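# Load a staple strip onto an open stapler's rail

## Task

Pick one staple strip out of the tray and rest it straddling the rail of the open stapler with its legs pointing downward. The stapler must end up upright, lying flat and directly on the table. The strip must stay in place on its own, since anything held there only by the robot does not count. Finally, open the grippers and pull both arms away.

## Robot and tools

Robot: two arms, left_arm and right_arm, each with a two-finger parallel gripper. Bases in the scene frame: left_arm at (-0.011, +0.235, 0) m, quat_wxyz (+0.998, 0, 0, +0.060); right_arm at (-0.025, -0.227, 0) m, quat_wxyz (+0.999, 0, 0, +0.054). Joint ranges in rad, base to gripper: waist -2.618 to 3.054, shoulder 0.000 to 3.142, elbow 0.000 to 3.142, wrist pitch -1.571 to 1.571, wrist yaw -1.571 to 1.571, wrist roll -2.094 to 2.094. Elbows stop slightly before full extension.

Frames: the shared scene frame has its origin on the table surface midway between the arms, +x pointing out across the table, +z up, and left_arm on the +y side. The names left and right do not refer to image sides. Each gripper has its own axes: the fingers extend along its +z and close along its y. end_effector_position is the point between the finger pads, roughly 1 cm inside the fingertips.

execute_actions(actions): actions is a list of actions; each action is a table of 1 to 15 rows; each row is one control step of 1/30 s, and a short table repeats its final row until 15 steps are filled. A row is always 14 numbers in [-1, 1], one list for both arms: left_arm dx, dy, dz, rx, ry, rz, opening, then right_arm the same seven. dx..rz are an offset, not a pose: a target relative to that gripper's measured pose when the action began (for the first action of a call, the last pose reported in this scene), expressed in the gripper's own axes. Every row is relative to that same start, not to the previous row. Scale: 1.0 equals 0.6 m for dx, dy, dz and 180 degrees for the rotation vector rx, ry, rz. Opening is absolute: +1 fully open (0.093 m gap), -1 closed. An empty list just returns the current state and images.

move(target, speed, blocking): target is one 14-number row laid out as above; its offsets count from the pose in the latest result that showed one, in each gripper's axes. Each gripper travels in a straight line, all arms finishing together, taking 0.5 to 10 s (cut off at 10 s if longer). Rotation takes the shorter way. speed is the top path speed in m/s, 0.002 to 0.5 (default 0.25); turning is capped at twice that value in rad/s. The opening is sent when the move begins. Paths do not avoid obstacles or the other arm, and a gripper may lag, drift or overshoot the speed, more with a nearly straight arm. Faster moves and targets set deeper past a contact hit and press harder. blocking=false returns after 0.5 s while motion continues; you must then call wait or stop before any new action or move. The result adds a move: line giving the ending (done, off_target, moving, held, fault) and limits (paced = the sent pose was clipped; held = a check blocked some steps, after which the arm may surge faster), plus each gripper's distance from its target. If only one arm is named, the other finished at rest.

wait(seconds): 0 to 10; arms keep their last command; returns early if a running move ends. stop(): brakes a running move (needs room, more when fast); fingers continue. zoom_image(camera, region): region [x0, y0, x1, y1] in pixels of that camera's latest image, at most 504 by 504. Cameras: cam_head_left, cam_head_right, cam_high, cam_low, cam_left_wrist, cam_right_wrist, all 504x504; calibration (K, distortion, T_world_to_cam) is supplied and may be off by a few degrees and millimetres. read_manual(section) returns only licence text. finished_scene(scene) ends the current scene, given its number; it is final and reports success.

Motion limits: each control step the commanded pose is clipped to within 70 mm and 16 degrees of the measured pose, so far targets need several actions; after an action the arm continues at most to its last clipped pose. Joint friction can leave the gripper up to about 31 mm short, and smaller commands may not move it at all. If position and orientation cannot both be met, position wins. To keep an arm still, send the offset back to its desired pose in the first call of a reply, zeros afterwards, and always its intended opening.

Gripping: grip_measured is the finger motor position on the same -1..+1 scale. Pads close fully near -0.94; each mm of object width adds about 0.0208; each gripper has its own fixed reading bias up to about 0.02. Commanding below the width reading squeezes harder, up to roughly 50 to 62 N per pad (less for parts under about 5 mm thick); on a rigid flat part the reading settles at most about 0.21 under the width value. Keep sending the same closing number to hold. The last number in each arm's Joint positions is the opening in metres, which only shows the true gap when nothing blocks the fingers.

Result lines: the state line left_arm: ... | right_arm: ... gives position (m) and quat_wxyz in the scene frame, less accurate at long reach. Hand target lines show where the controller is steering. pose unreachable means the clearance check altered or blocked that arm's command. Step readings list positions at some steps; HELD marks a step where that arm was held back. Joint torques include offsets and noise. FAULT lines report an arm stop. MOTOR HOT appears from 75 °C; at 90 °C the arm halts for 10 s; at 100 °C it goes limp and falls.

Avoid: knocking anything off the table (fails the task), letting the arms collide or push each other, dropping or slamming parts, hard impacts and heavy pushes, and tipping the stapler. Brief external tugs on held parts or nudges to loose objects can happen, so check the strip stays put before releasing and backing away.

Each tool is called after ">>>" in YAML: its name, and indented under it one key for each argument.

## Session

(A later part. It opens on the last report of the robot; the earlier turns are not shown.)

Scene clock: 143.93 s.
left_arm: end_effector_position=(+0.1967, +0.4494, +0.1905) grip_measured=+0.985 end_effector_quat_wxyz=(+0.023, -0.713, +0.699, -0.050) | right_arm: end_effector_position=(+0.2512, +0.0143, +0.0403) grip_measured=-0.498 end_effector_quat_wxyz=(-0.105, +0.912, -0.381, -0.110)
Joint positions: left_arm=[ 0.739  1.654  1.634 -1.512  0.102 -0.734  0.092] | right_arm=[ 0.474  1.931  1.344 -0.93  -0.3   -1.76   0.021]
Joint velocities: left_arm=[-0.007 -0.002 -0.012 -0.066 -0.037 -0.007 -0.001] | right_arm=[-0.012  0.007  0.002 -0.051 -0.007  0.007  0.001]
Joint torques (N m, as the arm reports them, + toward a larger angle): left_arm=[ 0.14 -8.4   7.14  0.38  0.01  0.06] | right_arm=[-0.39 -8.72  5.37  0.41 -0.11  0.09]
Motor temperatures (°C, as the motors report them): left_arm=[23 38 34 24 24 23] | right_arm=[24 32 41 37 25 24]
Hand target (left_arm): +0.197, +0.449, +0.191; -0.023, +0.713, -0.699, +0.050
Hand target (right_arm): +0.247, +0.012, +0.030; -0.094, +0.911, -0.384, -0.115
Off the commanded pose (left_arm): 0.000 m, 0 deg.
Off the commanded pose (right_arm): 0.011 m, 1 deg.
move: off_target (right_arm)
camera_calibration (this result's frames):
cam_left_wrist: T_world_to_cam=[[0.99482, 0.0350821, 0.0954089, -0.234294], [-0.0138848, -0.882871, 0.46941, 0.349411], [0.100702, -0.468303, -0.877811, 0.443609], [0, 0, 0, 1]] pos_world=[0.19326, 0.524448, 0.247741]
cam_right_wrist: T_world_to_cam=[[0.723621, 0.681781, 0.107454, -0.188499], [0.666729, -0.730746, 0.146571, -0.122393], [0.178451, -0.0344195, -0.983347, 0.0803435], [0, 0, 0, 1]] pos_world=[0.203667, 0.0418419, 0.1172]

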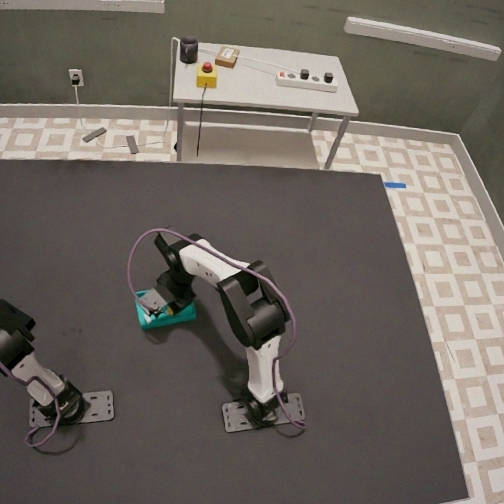

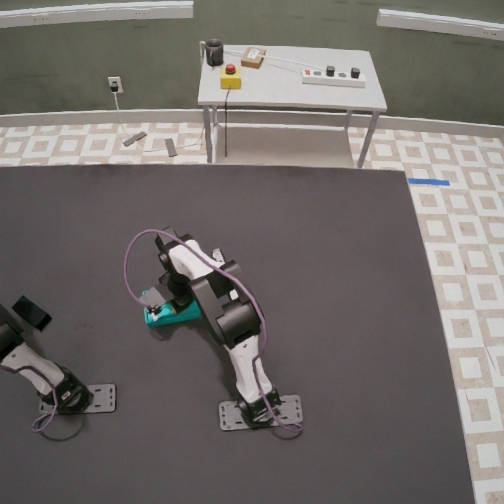

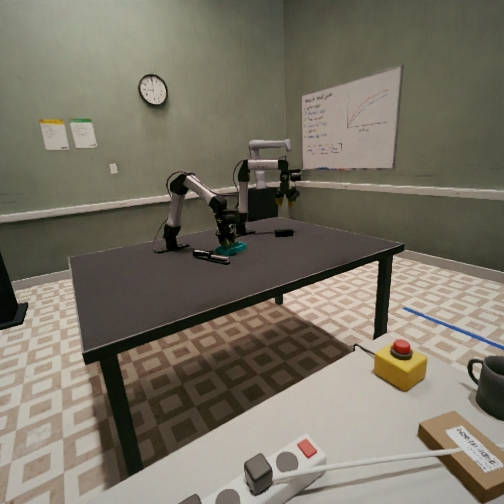

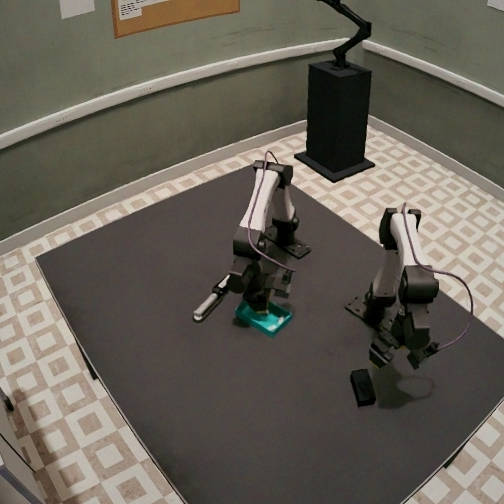

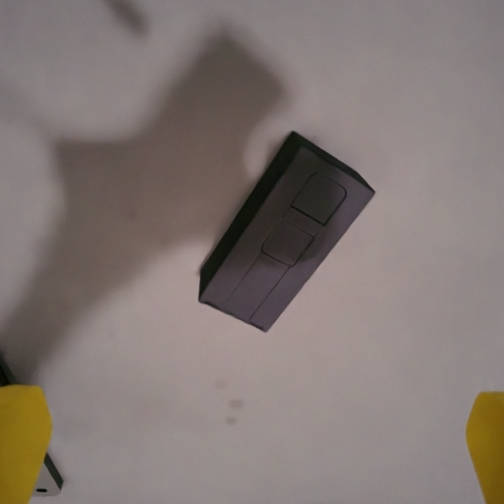

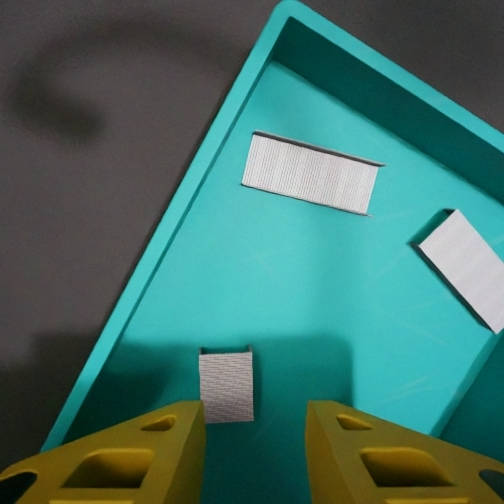

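>>> move:
  target: [0,0,0,0,0,0,1,0,0.024,0,-0.035,0,0,-0.45]
  speed: 0.06

Scene clock: 153.57 s.
left_arm: end_effector_position=(+0.1967, +0.4494, +0.1905) grip_measured=+0.985 end_effector_quat_wxyz=(+0.023, -0.713, +0.699, -0.050) | right_arm: end_effector_position=(+0.2392, +0.0046, +0.0414) grip_measured=-0.452 end_effector_quat_wxyz=(-0.064, +0.914, -0.379, -0.132)
Joint positions: left_arm=[ 0.739  1.654  1.634 -1.512  0.102 -0.734  0.092] | right_arm=[ 0.474  1.955  1.384 -1.043 -0.291 -1.781  0.024]
Joint velocities: left_arm=[-0.017  0.012 -0.017  0.051  0.022 -0.095 -0.001] | right_arm=[-0.012  0.017  0.002  0.022 -0.154 -0.051 -0.   ]
Joint torques (N m, as the arm reports them, + toward a larger angle): left_arm=[ 0.23 -8.41  7.12  0.4   0.02  0.05] | right_arm=[-0.05 -8.37  8.51  0.14 -0.03 -0.05]
Motor temperatures (°C, as the motors report them): left_arm=[23 38 34 24 24 23] | right_arm=[24 33 40 36 25 24]
Hand target (left_arm): +0.197, +0.449, +0.191; -0.023, +0.713, -0.699, +0.050
Hand target (right_arm): +0.241, +0.004, +0.039; -0.055, +0.916, -0.374, -0.131
Off the commanded pose (left_arm): 0.000 m, 0 deg.
Off the commanded pose (right_arm): 0.003 m, 1 deg.
move: done
camera_calibration (this result's frames):
cam_left_wrist: T_world_to_cam=[[0.99482, 0.0350821, 0.0954089, -0.234294], [-0.0138848, -0.882871, 0.46941, 0.349411], [0.100702, -0.468303, -0.877811, 0.443609], [0, 0, 0, 1]] pos_world=[0.19326, 0.524448, 0.247741]
cam_right_wrist: T_world_to_cam=[[0.714145, 0.699781, 0.0174006, -0.167488], [0.691198, -0.708879, 0.140482, -0.127379], [0.110642, -0.0882974, -0.98993, 0.0999638], [0, 0, 0, 1]] pos_world=[0.196595, 0.0357351, 0.119766]

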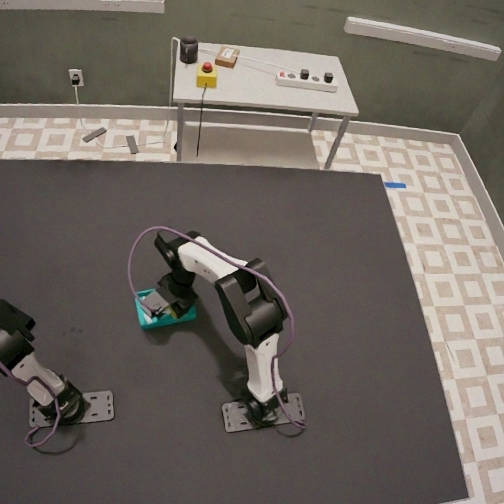

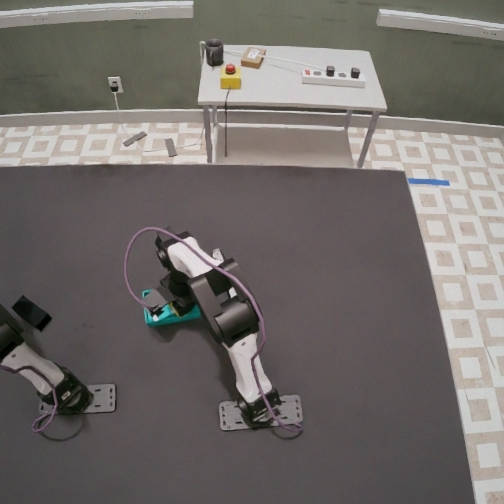

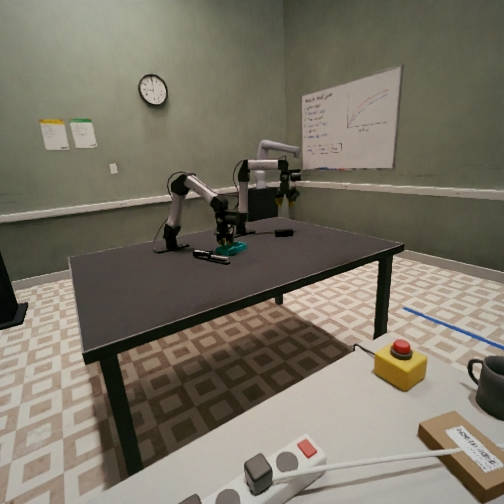

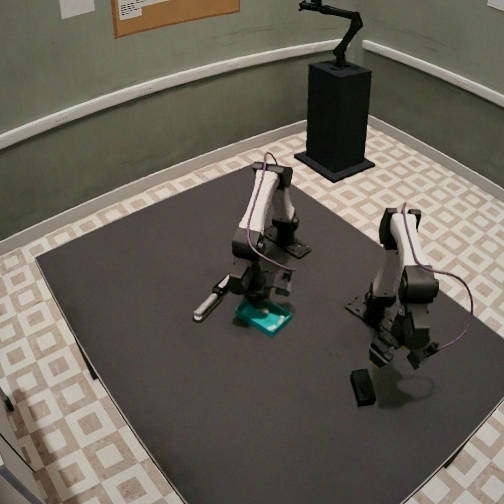

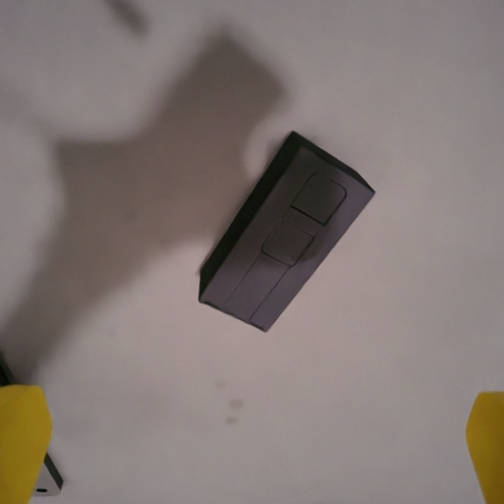

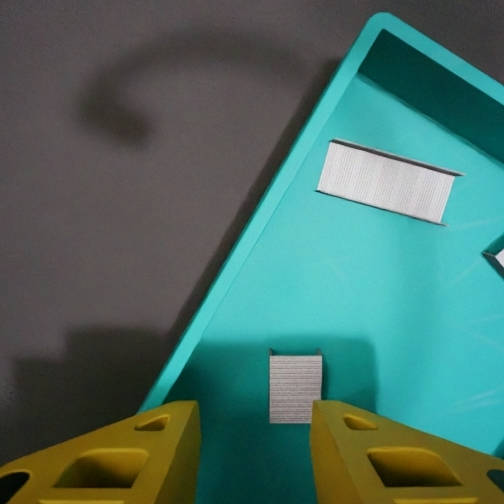

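>>> move:
  target: [0,0,0,0,0,0,1,0,-0.016,0,0,0,0,-0.45]
  speed: 0.04

Scene clock: 163.47 s.
left_arm: end_effector_position=(+0.1967, +0.4494, +0.1905) grip_measured=+0.985 end_effector_quat_wxyz=(+0.023, -0.713, +0.699, -0.050) | right_arm: end_effector_position=(+0.2455, +0.0087, +0.0441) grip_measured=-0.452 end_effector_quat_wxyz=(-0.070, +0.914, -0.378, -0.128)
Joint positions: left_arm=[ 0.739  1.654  1.634 -1.512  0.102 -0.734  0.092] | right_arm=[ 0.474  1.967  1.414 -1.047 -0.291 -1.781  0.024]
Joint velocities: left_arm=[ 0.002 -0.002 -0.012  0.037  0.051 -0.081 -0.001] | right_arm=[-0.012  0.007  0.002 -0.037 -0.007 -0.007 -0.001]
Joint torques (N m, as the arm reports them, + toward a larger angle): left_arm=[ 0.13 -8.37  7.13  0.39  0.01  0.07] | right_arm=[ 0.1  -8.47  8.6   0.13 -0.14  0.08]
Motor temperatures (°C, as the motors report them): left_arm=[23 38 34 24 24 23] | right_arm=[24 34 41 36 25 24]
Hand target (left_arm): +0.197, +0.449, +0.191; -0.023, +0.713, -0.699, +0.050
Hand target (right_arm): +0.246, +0.011, +0.042; -0.065, +0.914, -0.379, -0.132
Off the commanded pose (left_arm): 0.000 m, 0 deg.
Off the commanded pose (right_arm): 0.004 m, 1 deg.
move: done
camera_calibration (this result's frames):
cam_left_wrist: T_world_to_cam=[[0.99482, 0.0350821, 0.0954089, -0.234294], [-0.0138848, -0.882871, 0.46941, 0.349411], [0.100702, -0.468303, -0.877811, 0.443609], [0, 0, 0, 1]] pos_world=[0.19326, 0.524448, 0.247741]
cam_right_wrist: T_world_to_cam=[[0.71362, 0.699864, 0.0306079, -0.175339], [0.689864, -0.709677, 0.142993, -0.128955], [0.121797, -0.0809273, -0.98925, 0.0995428], [0, 0, 0, 1]] pos_world=[0.201963, 0.0392535, 0.122279]

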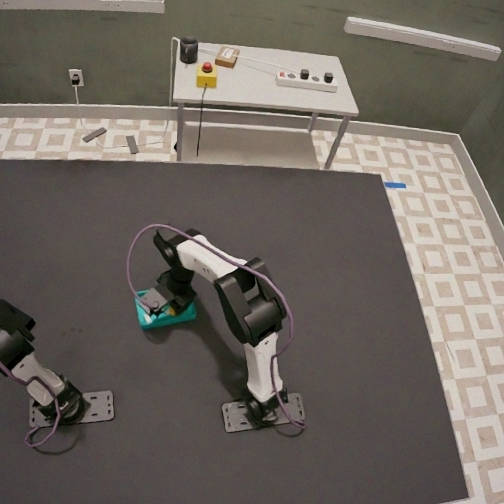

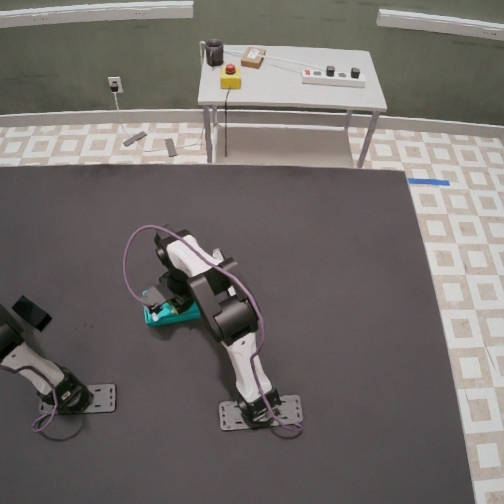

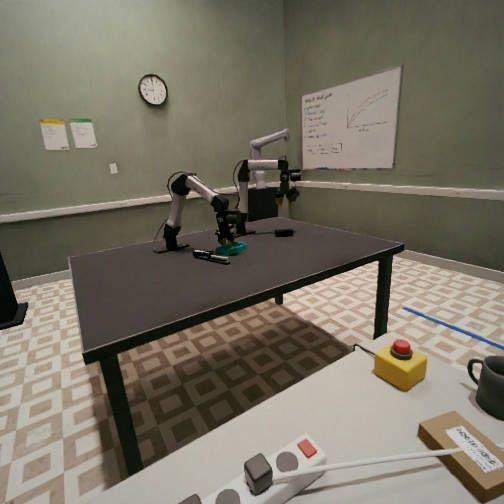

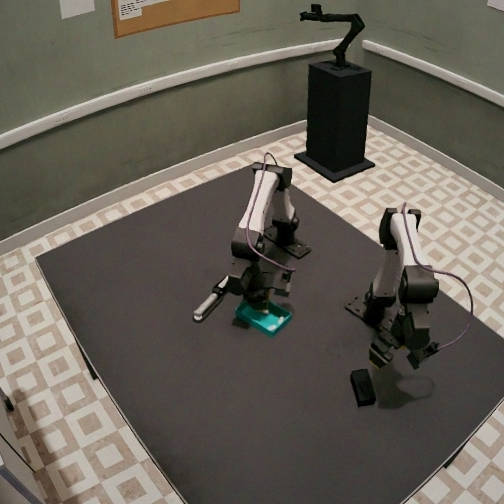

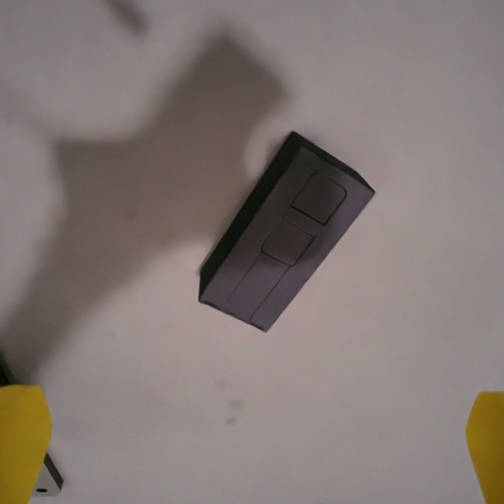

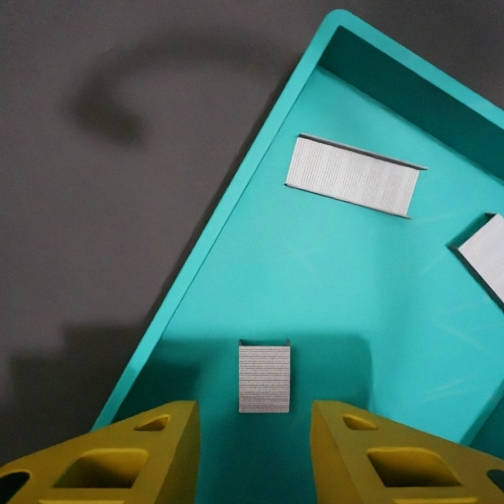

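>>> move:
  target: [0,0,0,0,0,0,1,0.015,-0.002,0.056,0,0,0,-0.45]
  speed: 0.04

Scene clock: 170.50 s.
left_arm: end_effector_position=(+0.1967, +0.4494, +0.1905) grip_measured=+0.985 end_effector_quat_wxyz=(+0.023, -0.713, +0.699, -0.050) | right_arm: end_effector_position=(+0.2531, +0.0137, +0.0241) grip_measured=-0.452 end_effector_quat_wxyz=(-0.085, +0.916, -0.375, -0.117)
Joint positions: left_arm=[ 0.739  1.654  1.634 -1.512  0.102 -0.734  0.092] | right_arm=[ 0.474  1.994  1.369 -0.938 -0.291 -1.781  0.024]
Joint velocities: left_arm=[ 0.007 -0.002 -0.007  0.051  0.022 -0.022 -0.   ] | right_arm=[ 0.002 -0.012 -0.002  0.022  0.007 -0.022  0.   ]
Joint torques (N m, as the arm reports them, + toward a larger angle): left_arm=[ 0.13 -8.37  7.17  0.39  0.04  0.07] | right_arm=[-0.06 -8.12  4.84  0.36 -0.12  0.05]
Motor temperatures (°C, as the motors report them): left_arm=[23 38 34 24 24 23] | right_arm=[24 34 42 35 25 24]
Hand target (left_arm): +0.197, +0.449, +0.191; -0.023, +0.713, -0.699, +0.050
Hand target (right_arm): +0.246, +0.011, +0.010; -0.070, +0.914, -0.378, -0.128
Off the commanded pose (left_arm): 0.000 m, 0 deg.
Off the commanded pose (right_arm): 0.016 m, 2 deg.
move: off_target (right_arm)
camera_calibration (this result's frames):
cam_left_wrist: T_world_to_cam=[[0.99482, 0.0350821, 0.0954089, -0.234294], [-0.0138848, -0.882871, 0.46941, 0.349411], [0.100702, -0.468303, -0.877811, 0.443609], [0, 0, 0, 1]] pos_world=[0.19326, 0.524448, 0.247741]
cam_right_wrist: T_world_to_cam=[[0.712091, 0.698859, 0.0672427, -0.18417], [0.685289, -0.712684, 0.149871, -0.126763], [0.152661, -0.060641, -0.986416, 0.0710463], [0, 0, 0, 1]] pos_world=[0.207169, 0.0426752, 0.101463]

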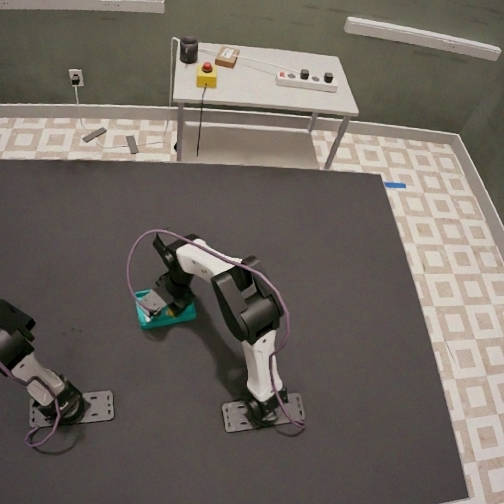

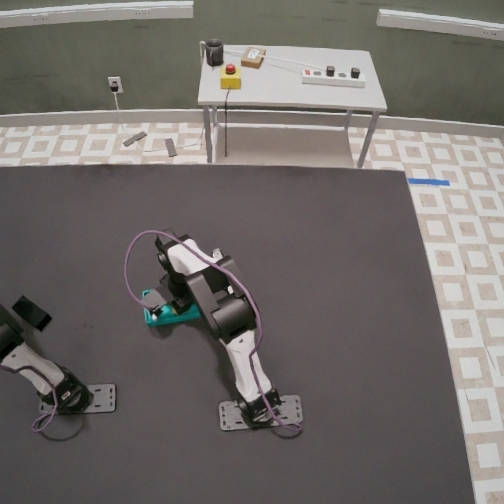

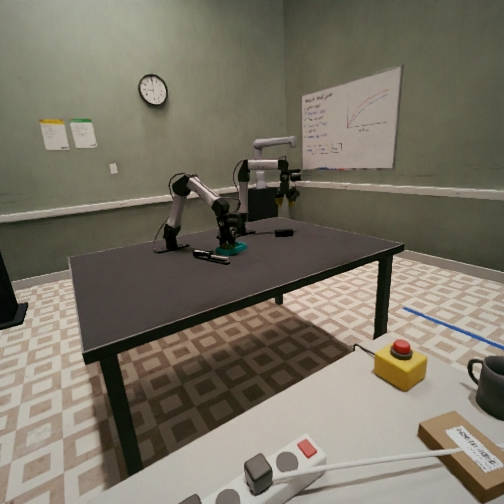

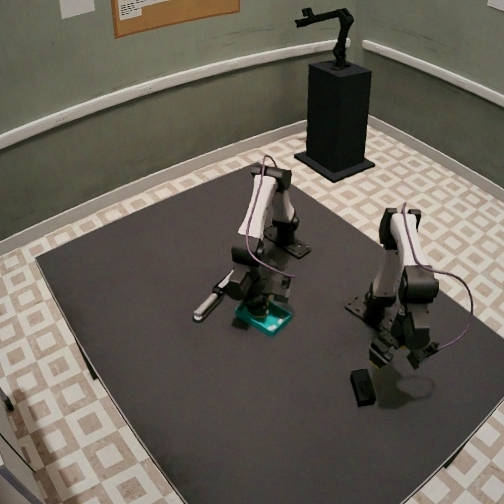

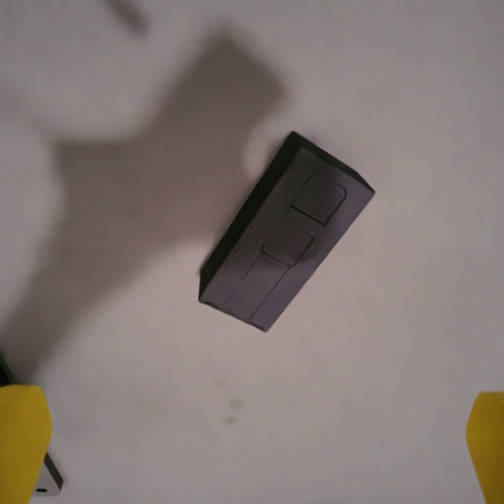

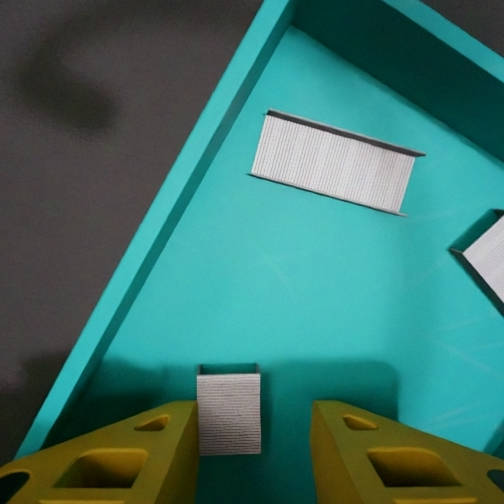

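>>> move:
  target: [0,0,0,0,0,0,1,0,0.014,-0.006,0,0,0,-0.45]
  speed: 0.04

Scene clock: 179.20 s.
left_arm: end_effector_position=(+0.1967, +0.4494, +0.1905) grip_measured=+0.985 end_effector_quat_wxyz=(+0.023, -0.713, +0.699, -0.050) | right_arm: end_effector_position=(+0.2523, +0.0132, +0.0286) grip_measured=-0.452 end_effector_quat_wxyz=(-0.090, +0.916, -0.374, -0.114)
Joint positions: left_arm=[ 0.739  1.654  1.634 -1.512  0.102 -0.734  0.092] | right_arm=[ 0.474  1.973  1.358 -0.934 -0.291 -1.781  0.024]
Joint velocities: left_arm=[-0.002 -0.022  0.017 -0.051  0.081 -0.051 -0.   ] | right_arm=[-0.012  0.002 -0.007  0.037 -0.037  0.022 -0.   ]
Joint torques (N m, as the arm reports them, + toward a larger angle): left_arm=[ 0.11 -8.29  7.15  0.38  0.02  0.06] | right_arm=[ -0.9  -11.01   5.25   0.31  -0.14  -0.04]
Motor temperatures (°C, as the motors report them): left_arm=[23 38 34 24 24 23] | right_arm=[24 35 41 35 25 24]
Hand target (left_arm): +0.197, +0.449, +0.191; -0.023, +0.713, -0.699, +0.050
Hand target (right_arm): +0.248, +0.007, +0.027; -0.085, +0.916, -0.375, -0.117
Off the commanded pose (left_arm): 0.000 m, 0 deg.
Off the commanded pose (right_arm): 0.008 m, 1 deg.
move: done
camera_calibration (this result's frames):
cam_left_wrist: T_world_to_cam=[[0.99482, 0.0350821, 0.0954089, -0.234294], [-0.0138848, -0.882871, 0.46941, 0.349411], [0.100702, -0.468303, -0.877811, 0.443609], [0, 0, 0, 1]] pos_world=[0.19326, 0.524448, 0.247741]
cam_right_wrist: T_world_to_cam=[[0.711294, 0.698335, 0.0799333, -0.18361], [0.683652, -0.71376, 0.152209, -0.126883], [0.163346, -0.0536184, -0.985111, 0.0727183], [0, 0, 0, 1]] pos_world=[0.205466, 0.0415562, 0.105625]

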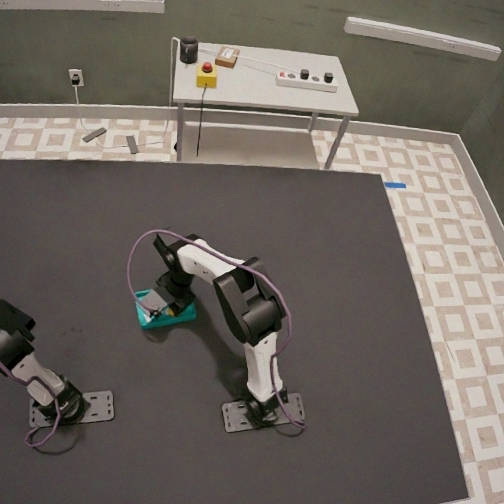

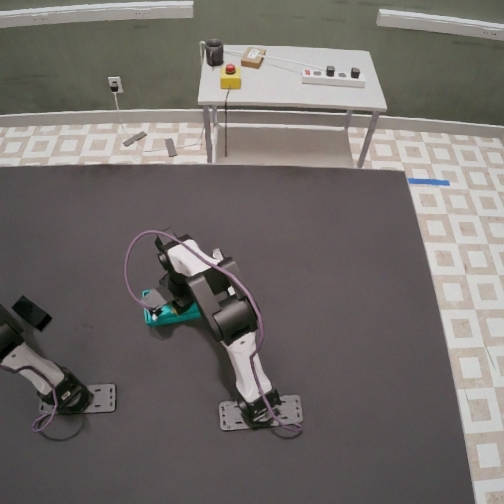

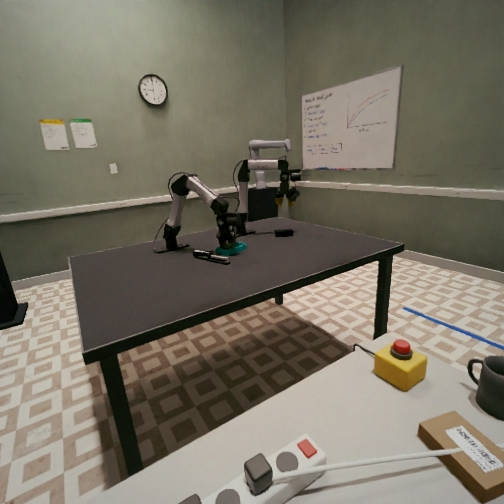

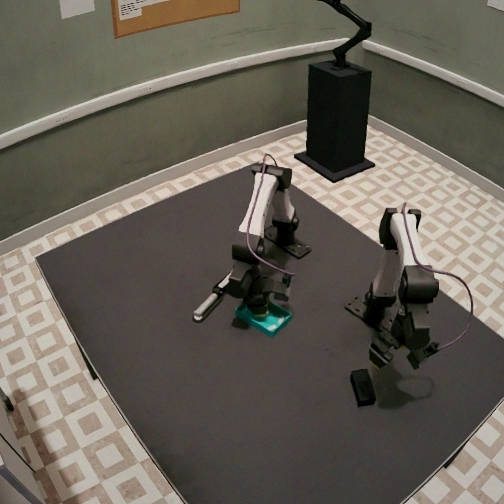

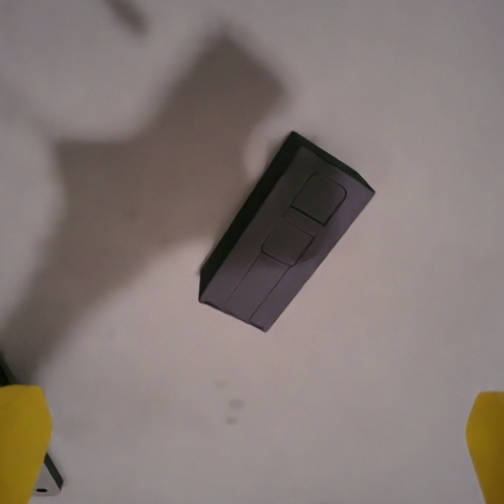

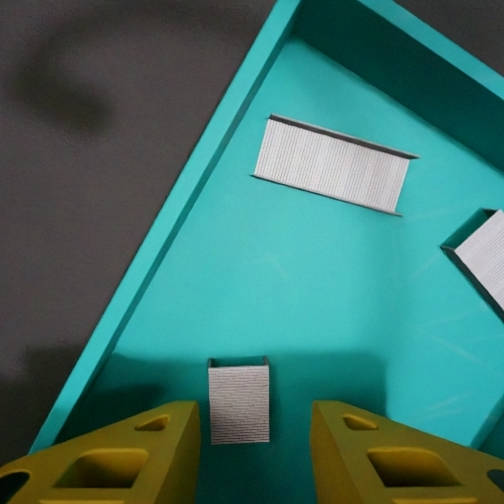

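>>> move:
  target: [0,0,0,0,0,0,1,0.005,0.016,0.022,0,0,0,-0.45]
  speed: 0.04

Scene clock: 183.60 s.
left_arm: end_effector_position=(+0.1967, +0.4494, +0.1905) grip_measured=+0.985 end_effector_quat_wxyz=(+0.023, -0.713, +0.699, -0.050) | right_arm: end_effector_position=(+0.2520, +0.0134, +0.0247) grip_measured=-0.452 end_effector_quat_wxyz=(-0.100, +0.916, -0.373, -0.108)
Joint positions: left_arm=[ 0.739  1.654  1.634 -1.512  0.102 -0.734  0.092] | right_arm=[ 0.474  1.961  1.322 -0.889 -0.293 -1.781  0.024]
Joint velocities: left_arm=[-0.012 -0.012  0.002 -0.066  0.022  0.007  0.001] | right_arm=[ 0.007 -0.002  0.017  0.022  0.066  0.066 -0.   ]
Joint torques (N m, as the arm reports them, + toward a larger angle): left_arm=[ 0.13 -8.39  7.16  0.39  0.01  0.05] | right_arm=[-0.43 -9.55  3.7   0.52 -0.09 -0.01]
Motor temperatures (°C, as the motors report them): left_arm=[23 38 34 23 24 23] | right_arm=[24 36 41 35 25 24]
Hand target (left_arm): +0.197, +0.449, +0.191; -0.023, +0.713, -0.699, +0.050
Hand target (right_arm): +0.246, +0.008, +0.015; -0.090, +0.916, -0.374, -0.114
Off the commanded pose (left_arm): 0.000 m, 0 deg.
Off the commanded pose (right_arm): 0.013 m, 1 deg.
move: off_target (right_arm)
camera_calibration (this result's frames):
cam_left_wrist: T_world_to_cam=[[0.99482, 0.0350821, 0.0954089, -0.234294], [-0.0138848, -0.882871, 0.46941, 0.349411], [0.100702, -0.468303, -0.877811, 0.443609], [0, 0, 0, 1]] pos_world=[0.19326, 0.524448, 0.247741]
cam_right_wrist: T_world_to_cam=[[0.709665, 0.697129, 0.101917, -0.183394], [0.681022, -0.715825, 0.154285, -0.125338], [0.180511, -0.0400825, -0.982756, 0.0643678], [0, 0, 0, 1]] pos_world=[0.203887, 0.0407092, 0.101287]

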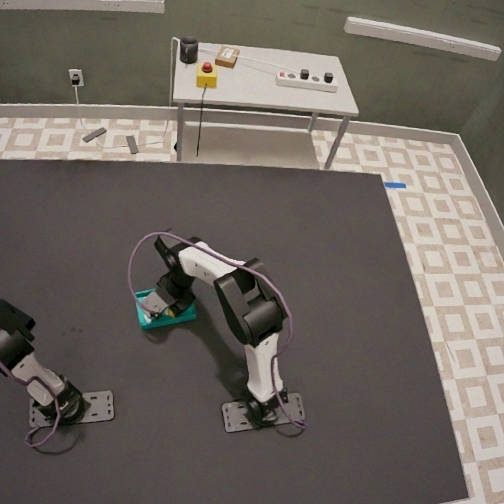

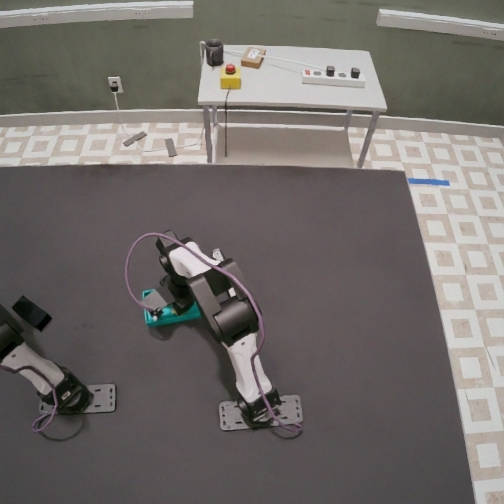

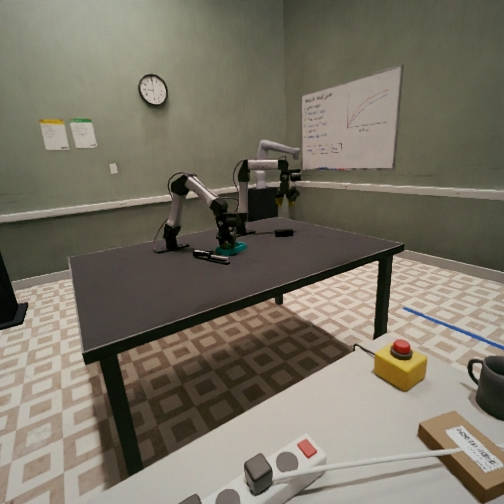

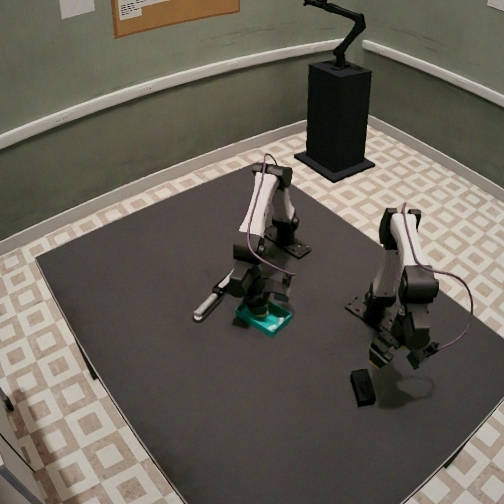

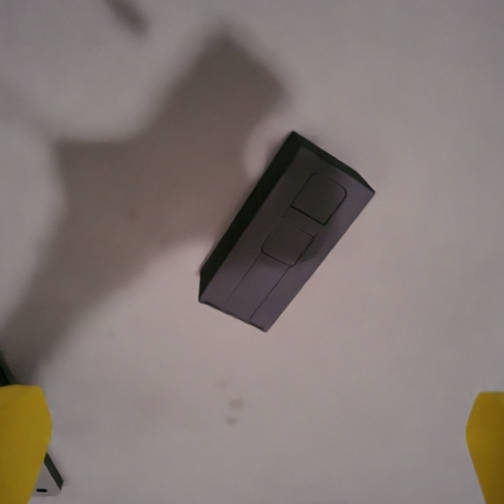

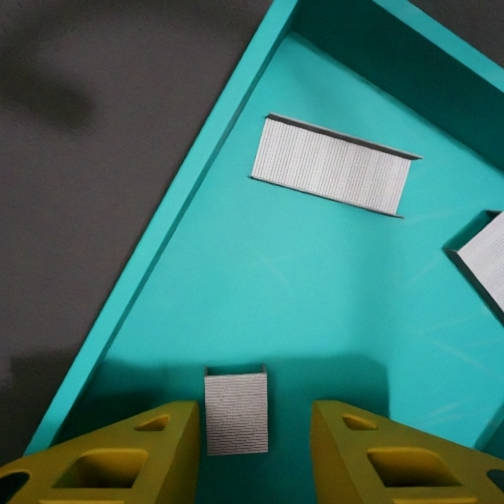

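>>> move:
  target: [0,0,0,0,0,0,1,0,0,-0.008,0,0,0,-0.82]
  speed: 0.04

>>> move:
  target: [0,0,0,0,0,0,1,-0.05,0,-0.16,0,0,0,-0.82]
  speed: 0.1

Scene clock: 191.67 s.
left_arm: end_effector_position=(+0.1967, +0.4494, +0.1905) grip_measured=+0.985 end_effector_quat_wxyz=(+0.023, -0.713, +0.699, -0.050) | right_arm: end_effector_position=(+0.2511, +0.0128, +0.0246) grip_measured=-0.808 end_effector_quat_wxyz=(-0.098, +0.916, -0.373, -0.110)
Joint positions: left_arm=[ 0.739  1.654  1.634 -1.512  0.102 -0.734  0.092] | right_arm=[ 0.474  1.961  1.322 -0.893 -0.293 -1.781  0.006]
Joint velocities: left_arm=[-0.012 -0.017 -0.007  0.007 -0.007  0.022 -0.001] | right_arm=[-0.002 -0.002 -0.002 -0.037  0.007  0.022  0.001]
Joint torques (N m, as the arm reports them, + toward a larger angle): left_arm=[ 0.16 -8.34  7.13  0.4   0.02  0.07] | right_arm=[ -0.56 -10.61   7.76   0.26  -0.15   0.01]
Motor temperatures (°C, as the motors report them): left_arm=[23 38 34 23 24 23] | right_arm=[24 37 40 35 25 24]
Hand target (left_arm): +0.197, +0.449, +0.191; -0.023, +0.713, -0.699, +0.050
Hand target (right_arm): +0.253, +0.012, +0.029; -0.100, +0.916, -0.373, -0.108
Off the commanded pose (left_arm): 0.000 m, 0 deg.
Off the commanded pose (right_arm): 0.005 m, 0 deg.
move: done
camera_calibration (this result's frames):
cam_left_wrist: T_world_to_cam=[[0.99482, 0.0350821, 0.0954089, -0.234294], [-0.0138848, -0.882871, 0.46941, 0.349411], [0.100702, -0.468303, -0.877811, 0.443609], [0, 0, 0, 1]] pos_world=[0.19326, 0.524448, 0.247741]
cam_right_wrist: T_world_to_cam=[[0.710046, 0.697379, 0.0974488, -0.182328], [0.681611, -0.715438, 0.153478, -0.125275], [0.176751, -0.0425542, -0.983335, 0.0654536], [0, 0, 0, 1]] pos_world=[0.203281, 0.040311, 0.101357]

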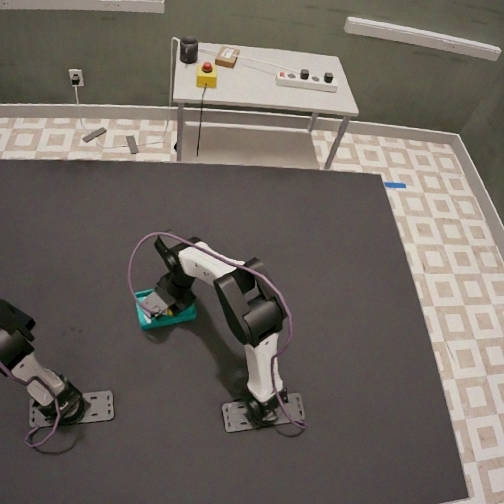

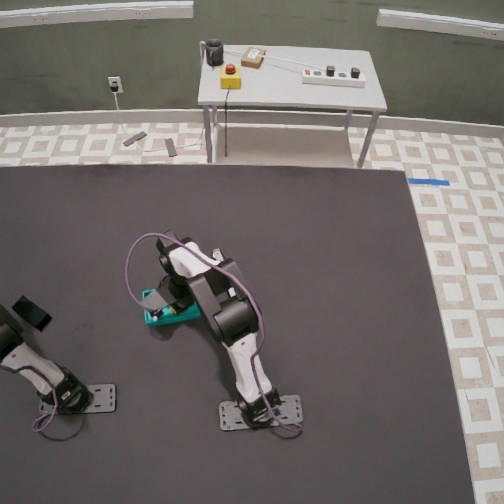

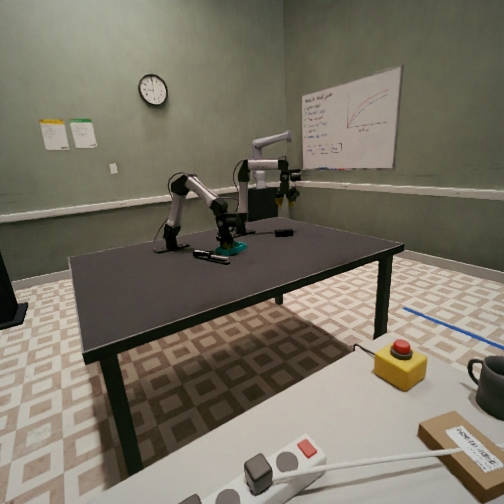

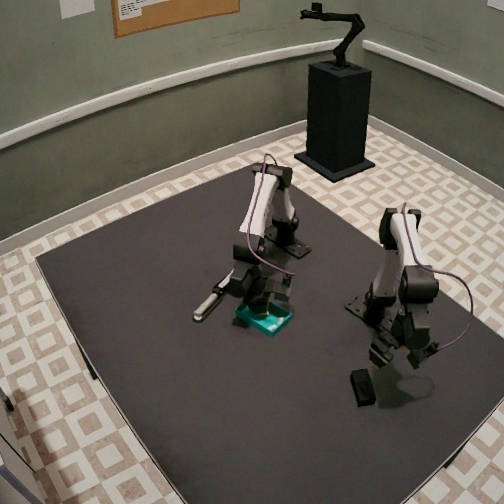

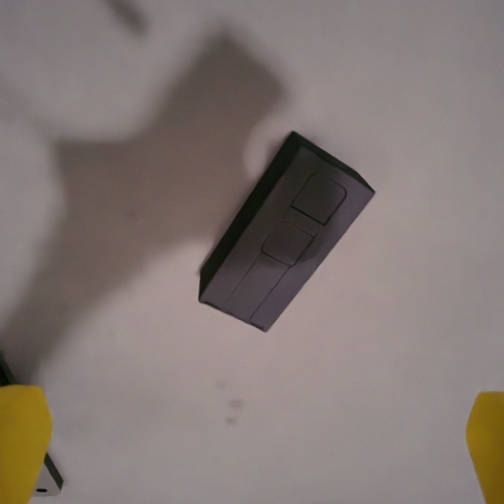

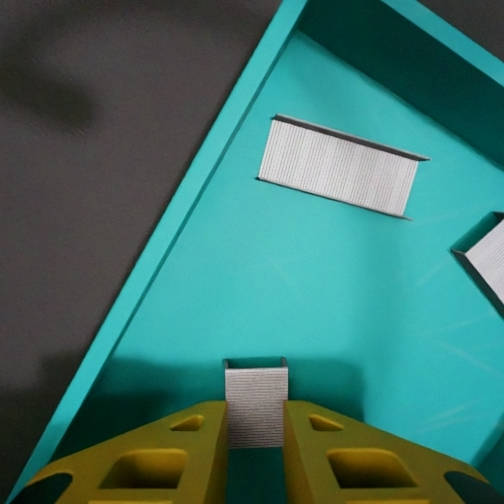

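Scene clock: 193.23 s.
left_arm: end_effector_position=(+0.1967, +0.4494, +0.1905) grip_measured=+0.985 end_effector_quat_wxyz=(+0.023, -0.713, +0.699, -0.050) | right_arm: end_effector_position=(+0.2419, +0.0068, +0.1184) grip_measured=-0.808 end_effector_quat_wxyz=(-0.094, +0.916, -0.374, -0.112)
Joint positions: left_arm=[ 0.739  1.654  1.634 -1.512  0.102 -0.734  0.092] | right_arm=[ 0.474  1.847  1.552 -1.246 -0.293 -1.781  0.006]
Joint velocities: left_arm=[-0.007  0.022 -0.002  0.022 -0.022 -0.051 -0.001] | right_arm=[-0.002  0.012  0.002 -0.051  0.037 -0.037  0.   ]
Joint torques (N m, as the arm reports them, + toward a larger angle): left_arm=[ 0.18 -8.39  7.21  0.43  0.03  0.04] | right_arm=[ -0.51 -10.06   8.89   0.28  -0.11   0.04]
Motor temperatures (°C, as the motors report them): left_arm=[23 38 34 23 24 23] | right_arm=[24 37 40 35 25 24]
Hand target (left_arm): +0.197, +0.449, +0.191; -0.023, +0.713, -0.699, +0.050
Hand target (right_arm): +0.242, +0.007, +0.125; -0.098, +0.916, -0.373, -0.110
Off the commanded pose (left_arm): 0.000 m, 0 deg.
Off the commanded pose (right_arm): 0.006 m, 1 deg.
move: done
camera_calibration (this result's frames):
cam_left_wrist: T_world_to_cam=[[0.99482, 0.0350821, 0.0954089, -0.234294], [-0.0138848, -0.882871, 0.46941, 0.349411], [0.100702, -0.468303, -0.877811, 0.443609], [0, 0, 0, 1]] pos_world=[0.19326, 0.524448, 0.247741]
cam_right_wrist: T_world_to_cam=[[0.710729, 0.697828, 0.0888783, -0.17989], [0.68273, -0.714702, 0.151922, -0.137821], [0.169537, -0.0472956, -0.984388, 0.160957], [0, 0, 0, 1]] pos_world=[0.194659, 0.034644, 0.19537]

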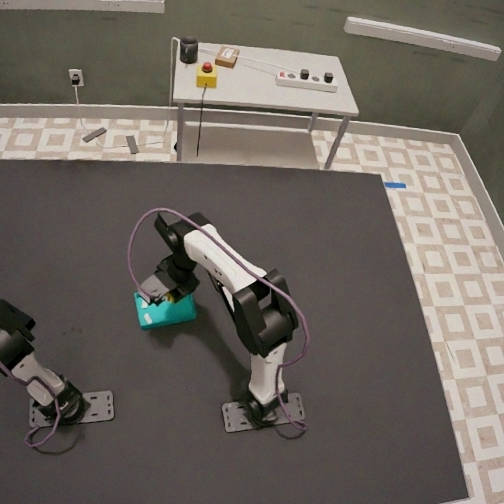

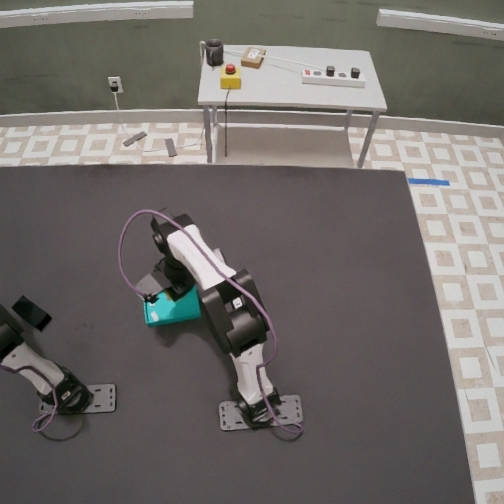

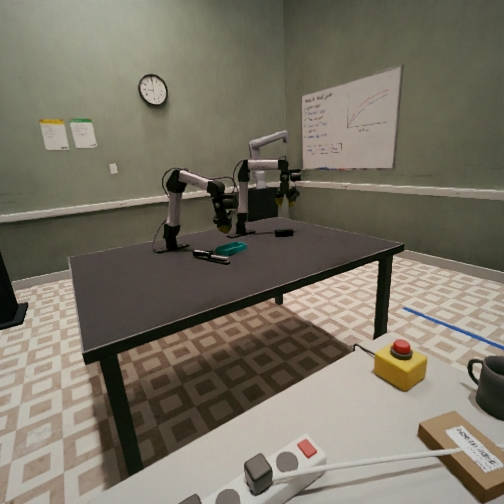

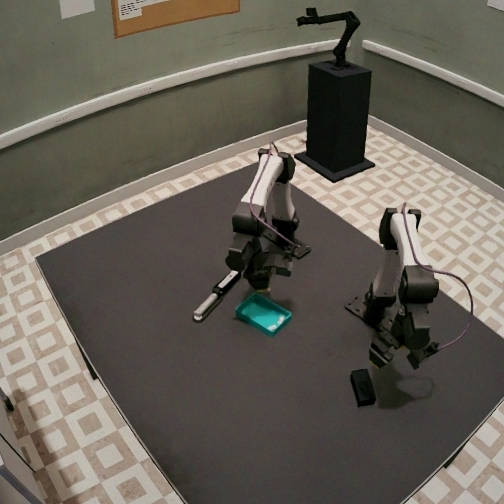

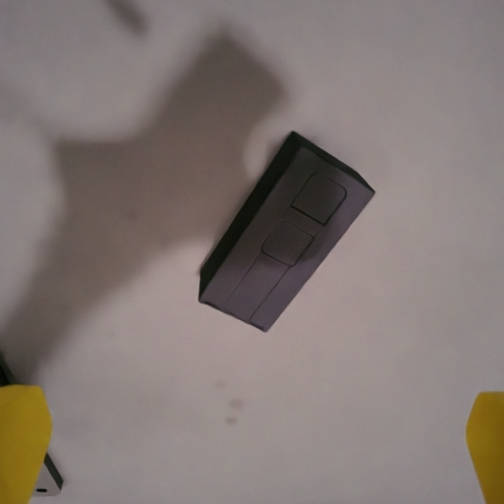

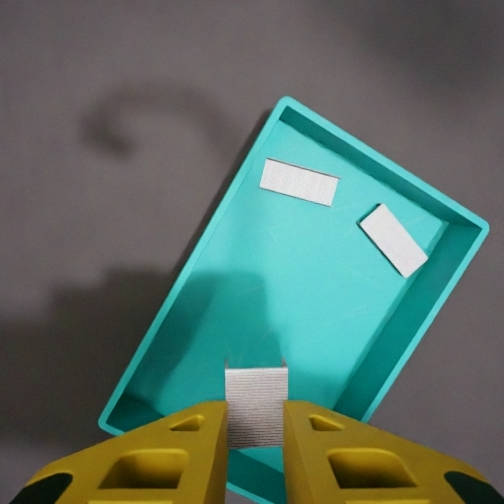

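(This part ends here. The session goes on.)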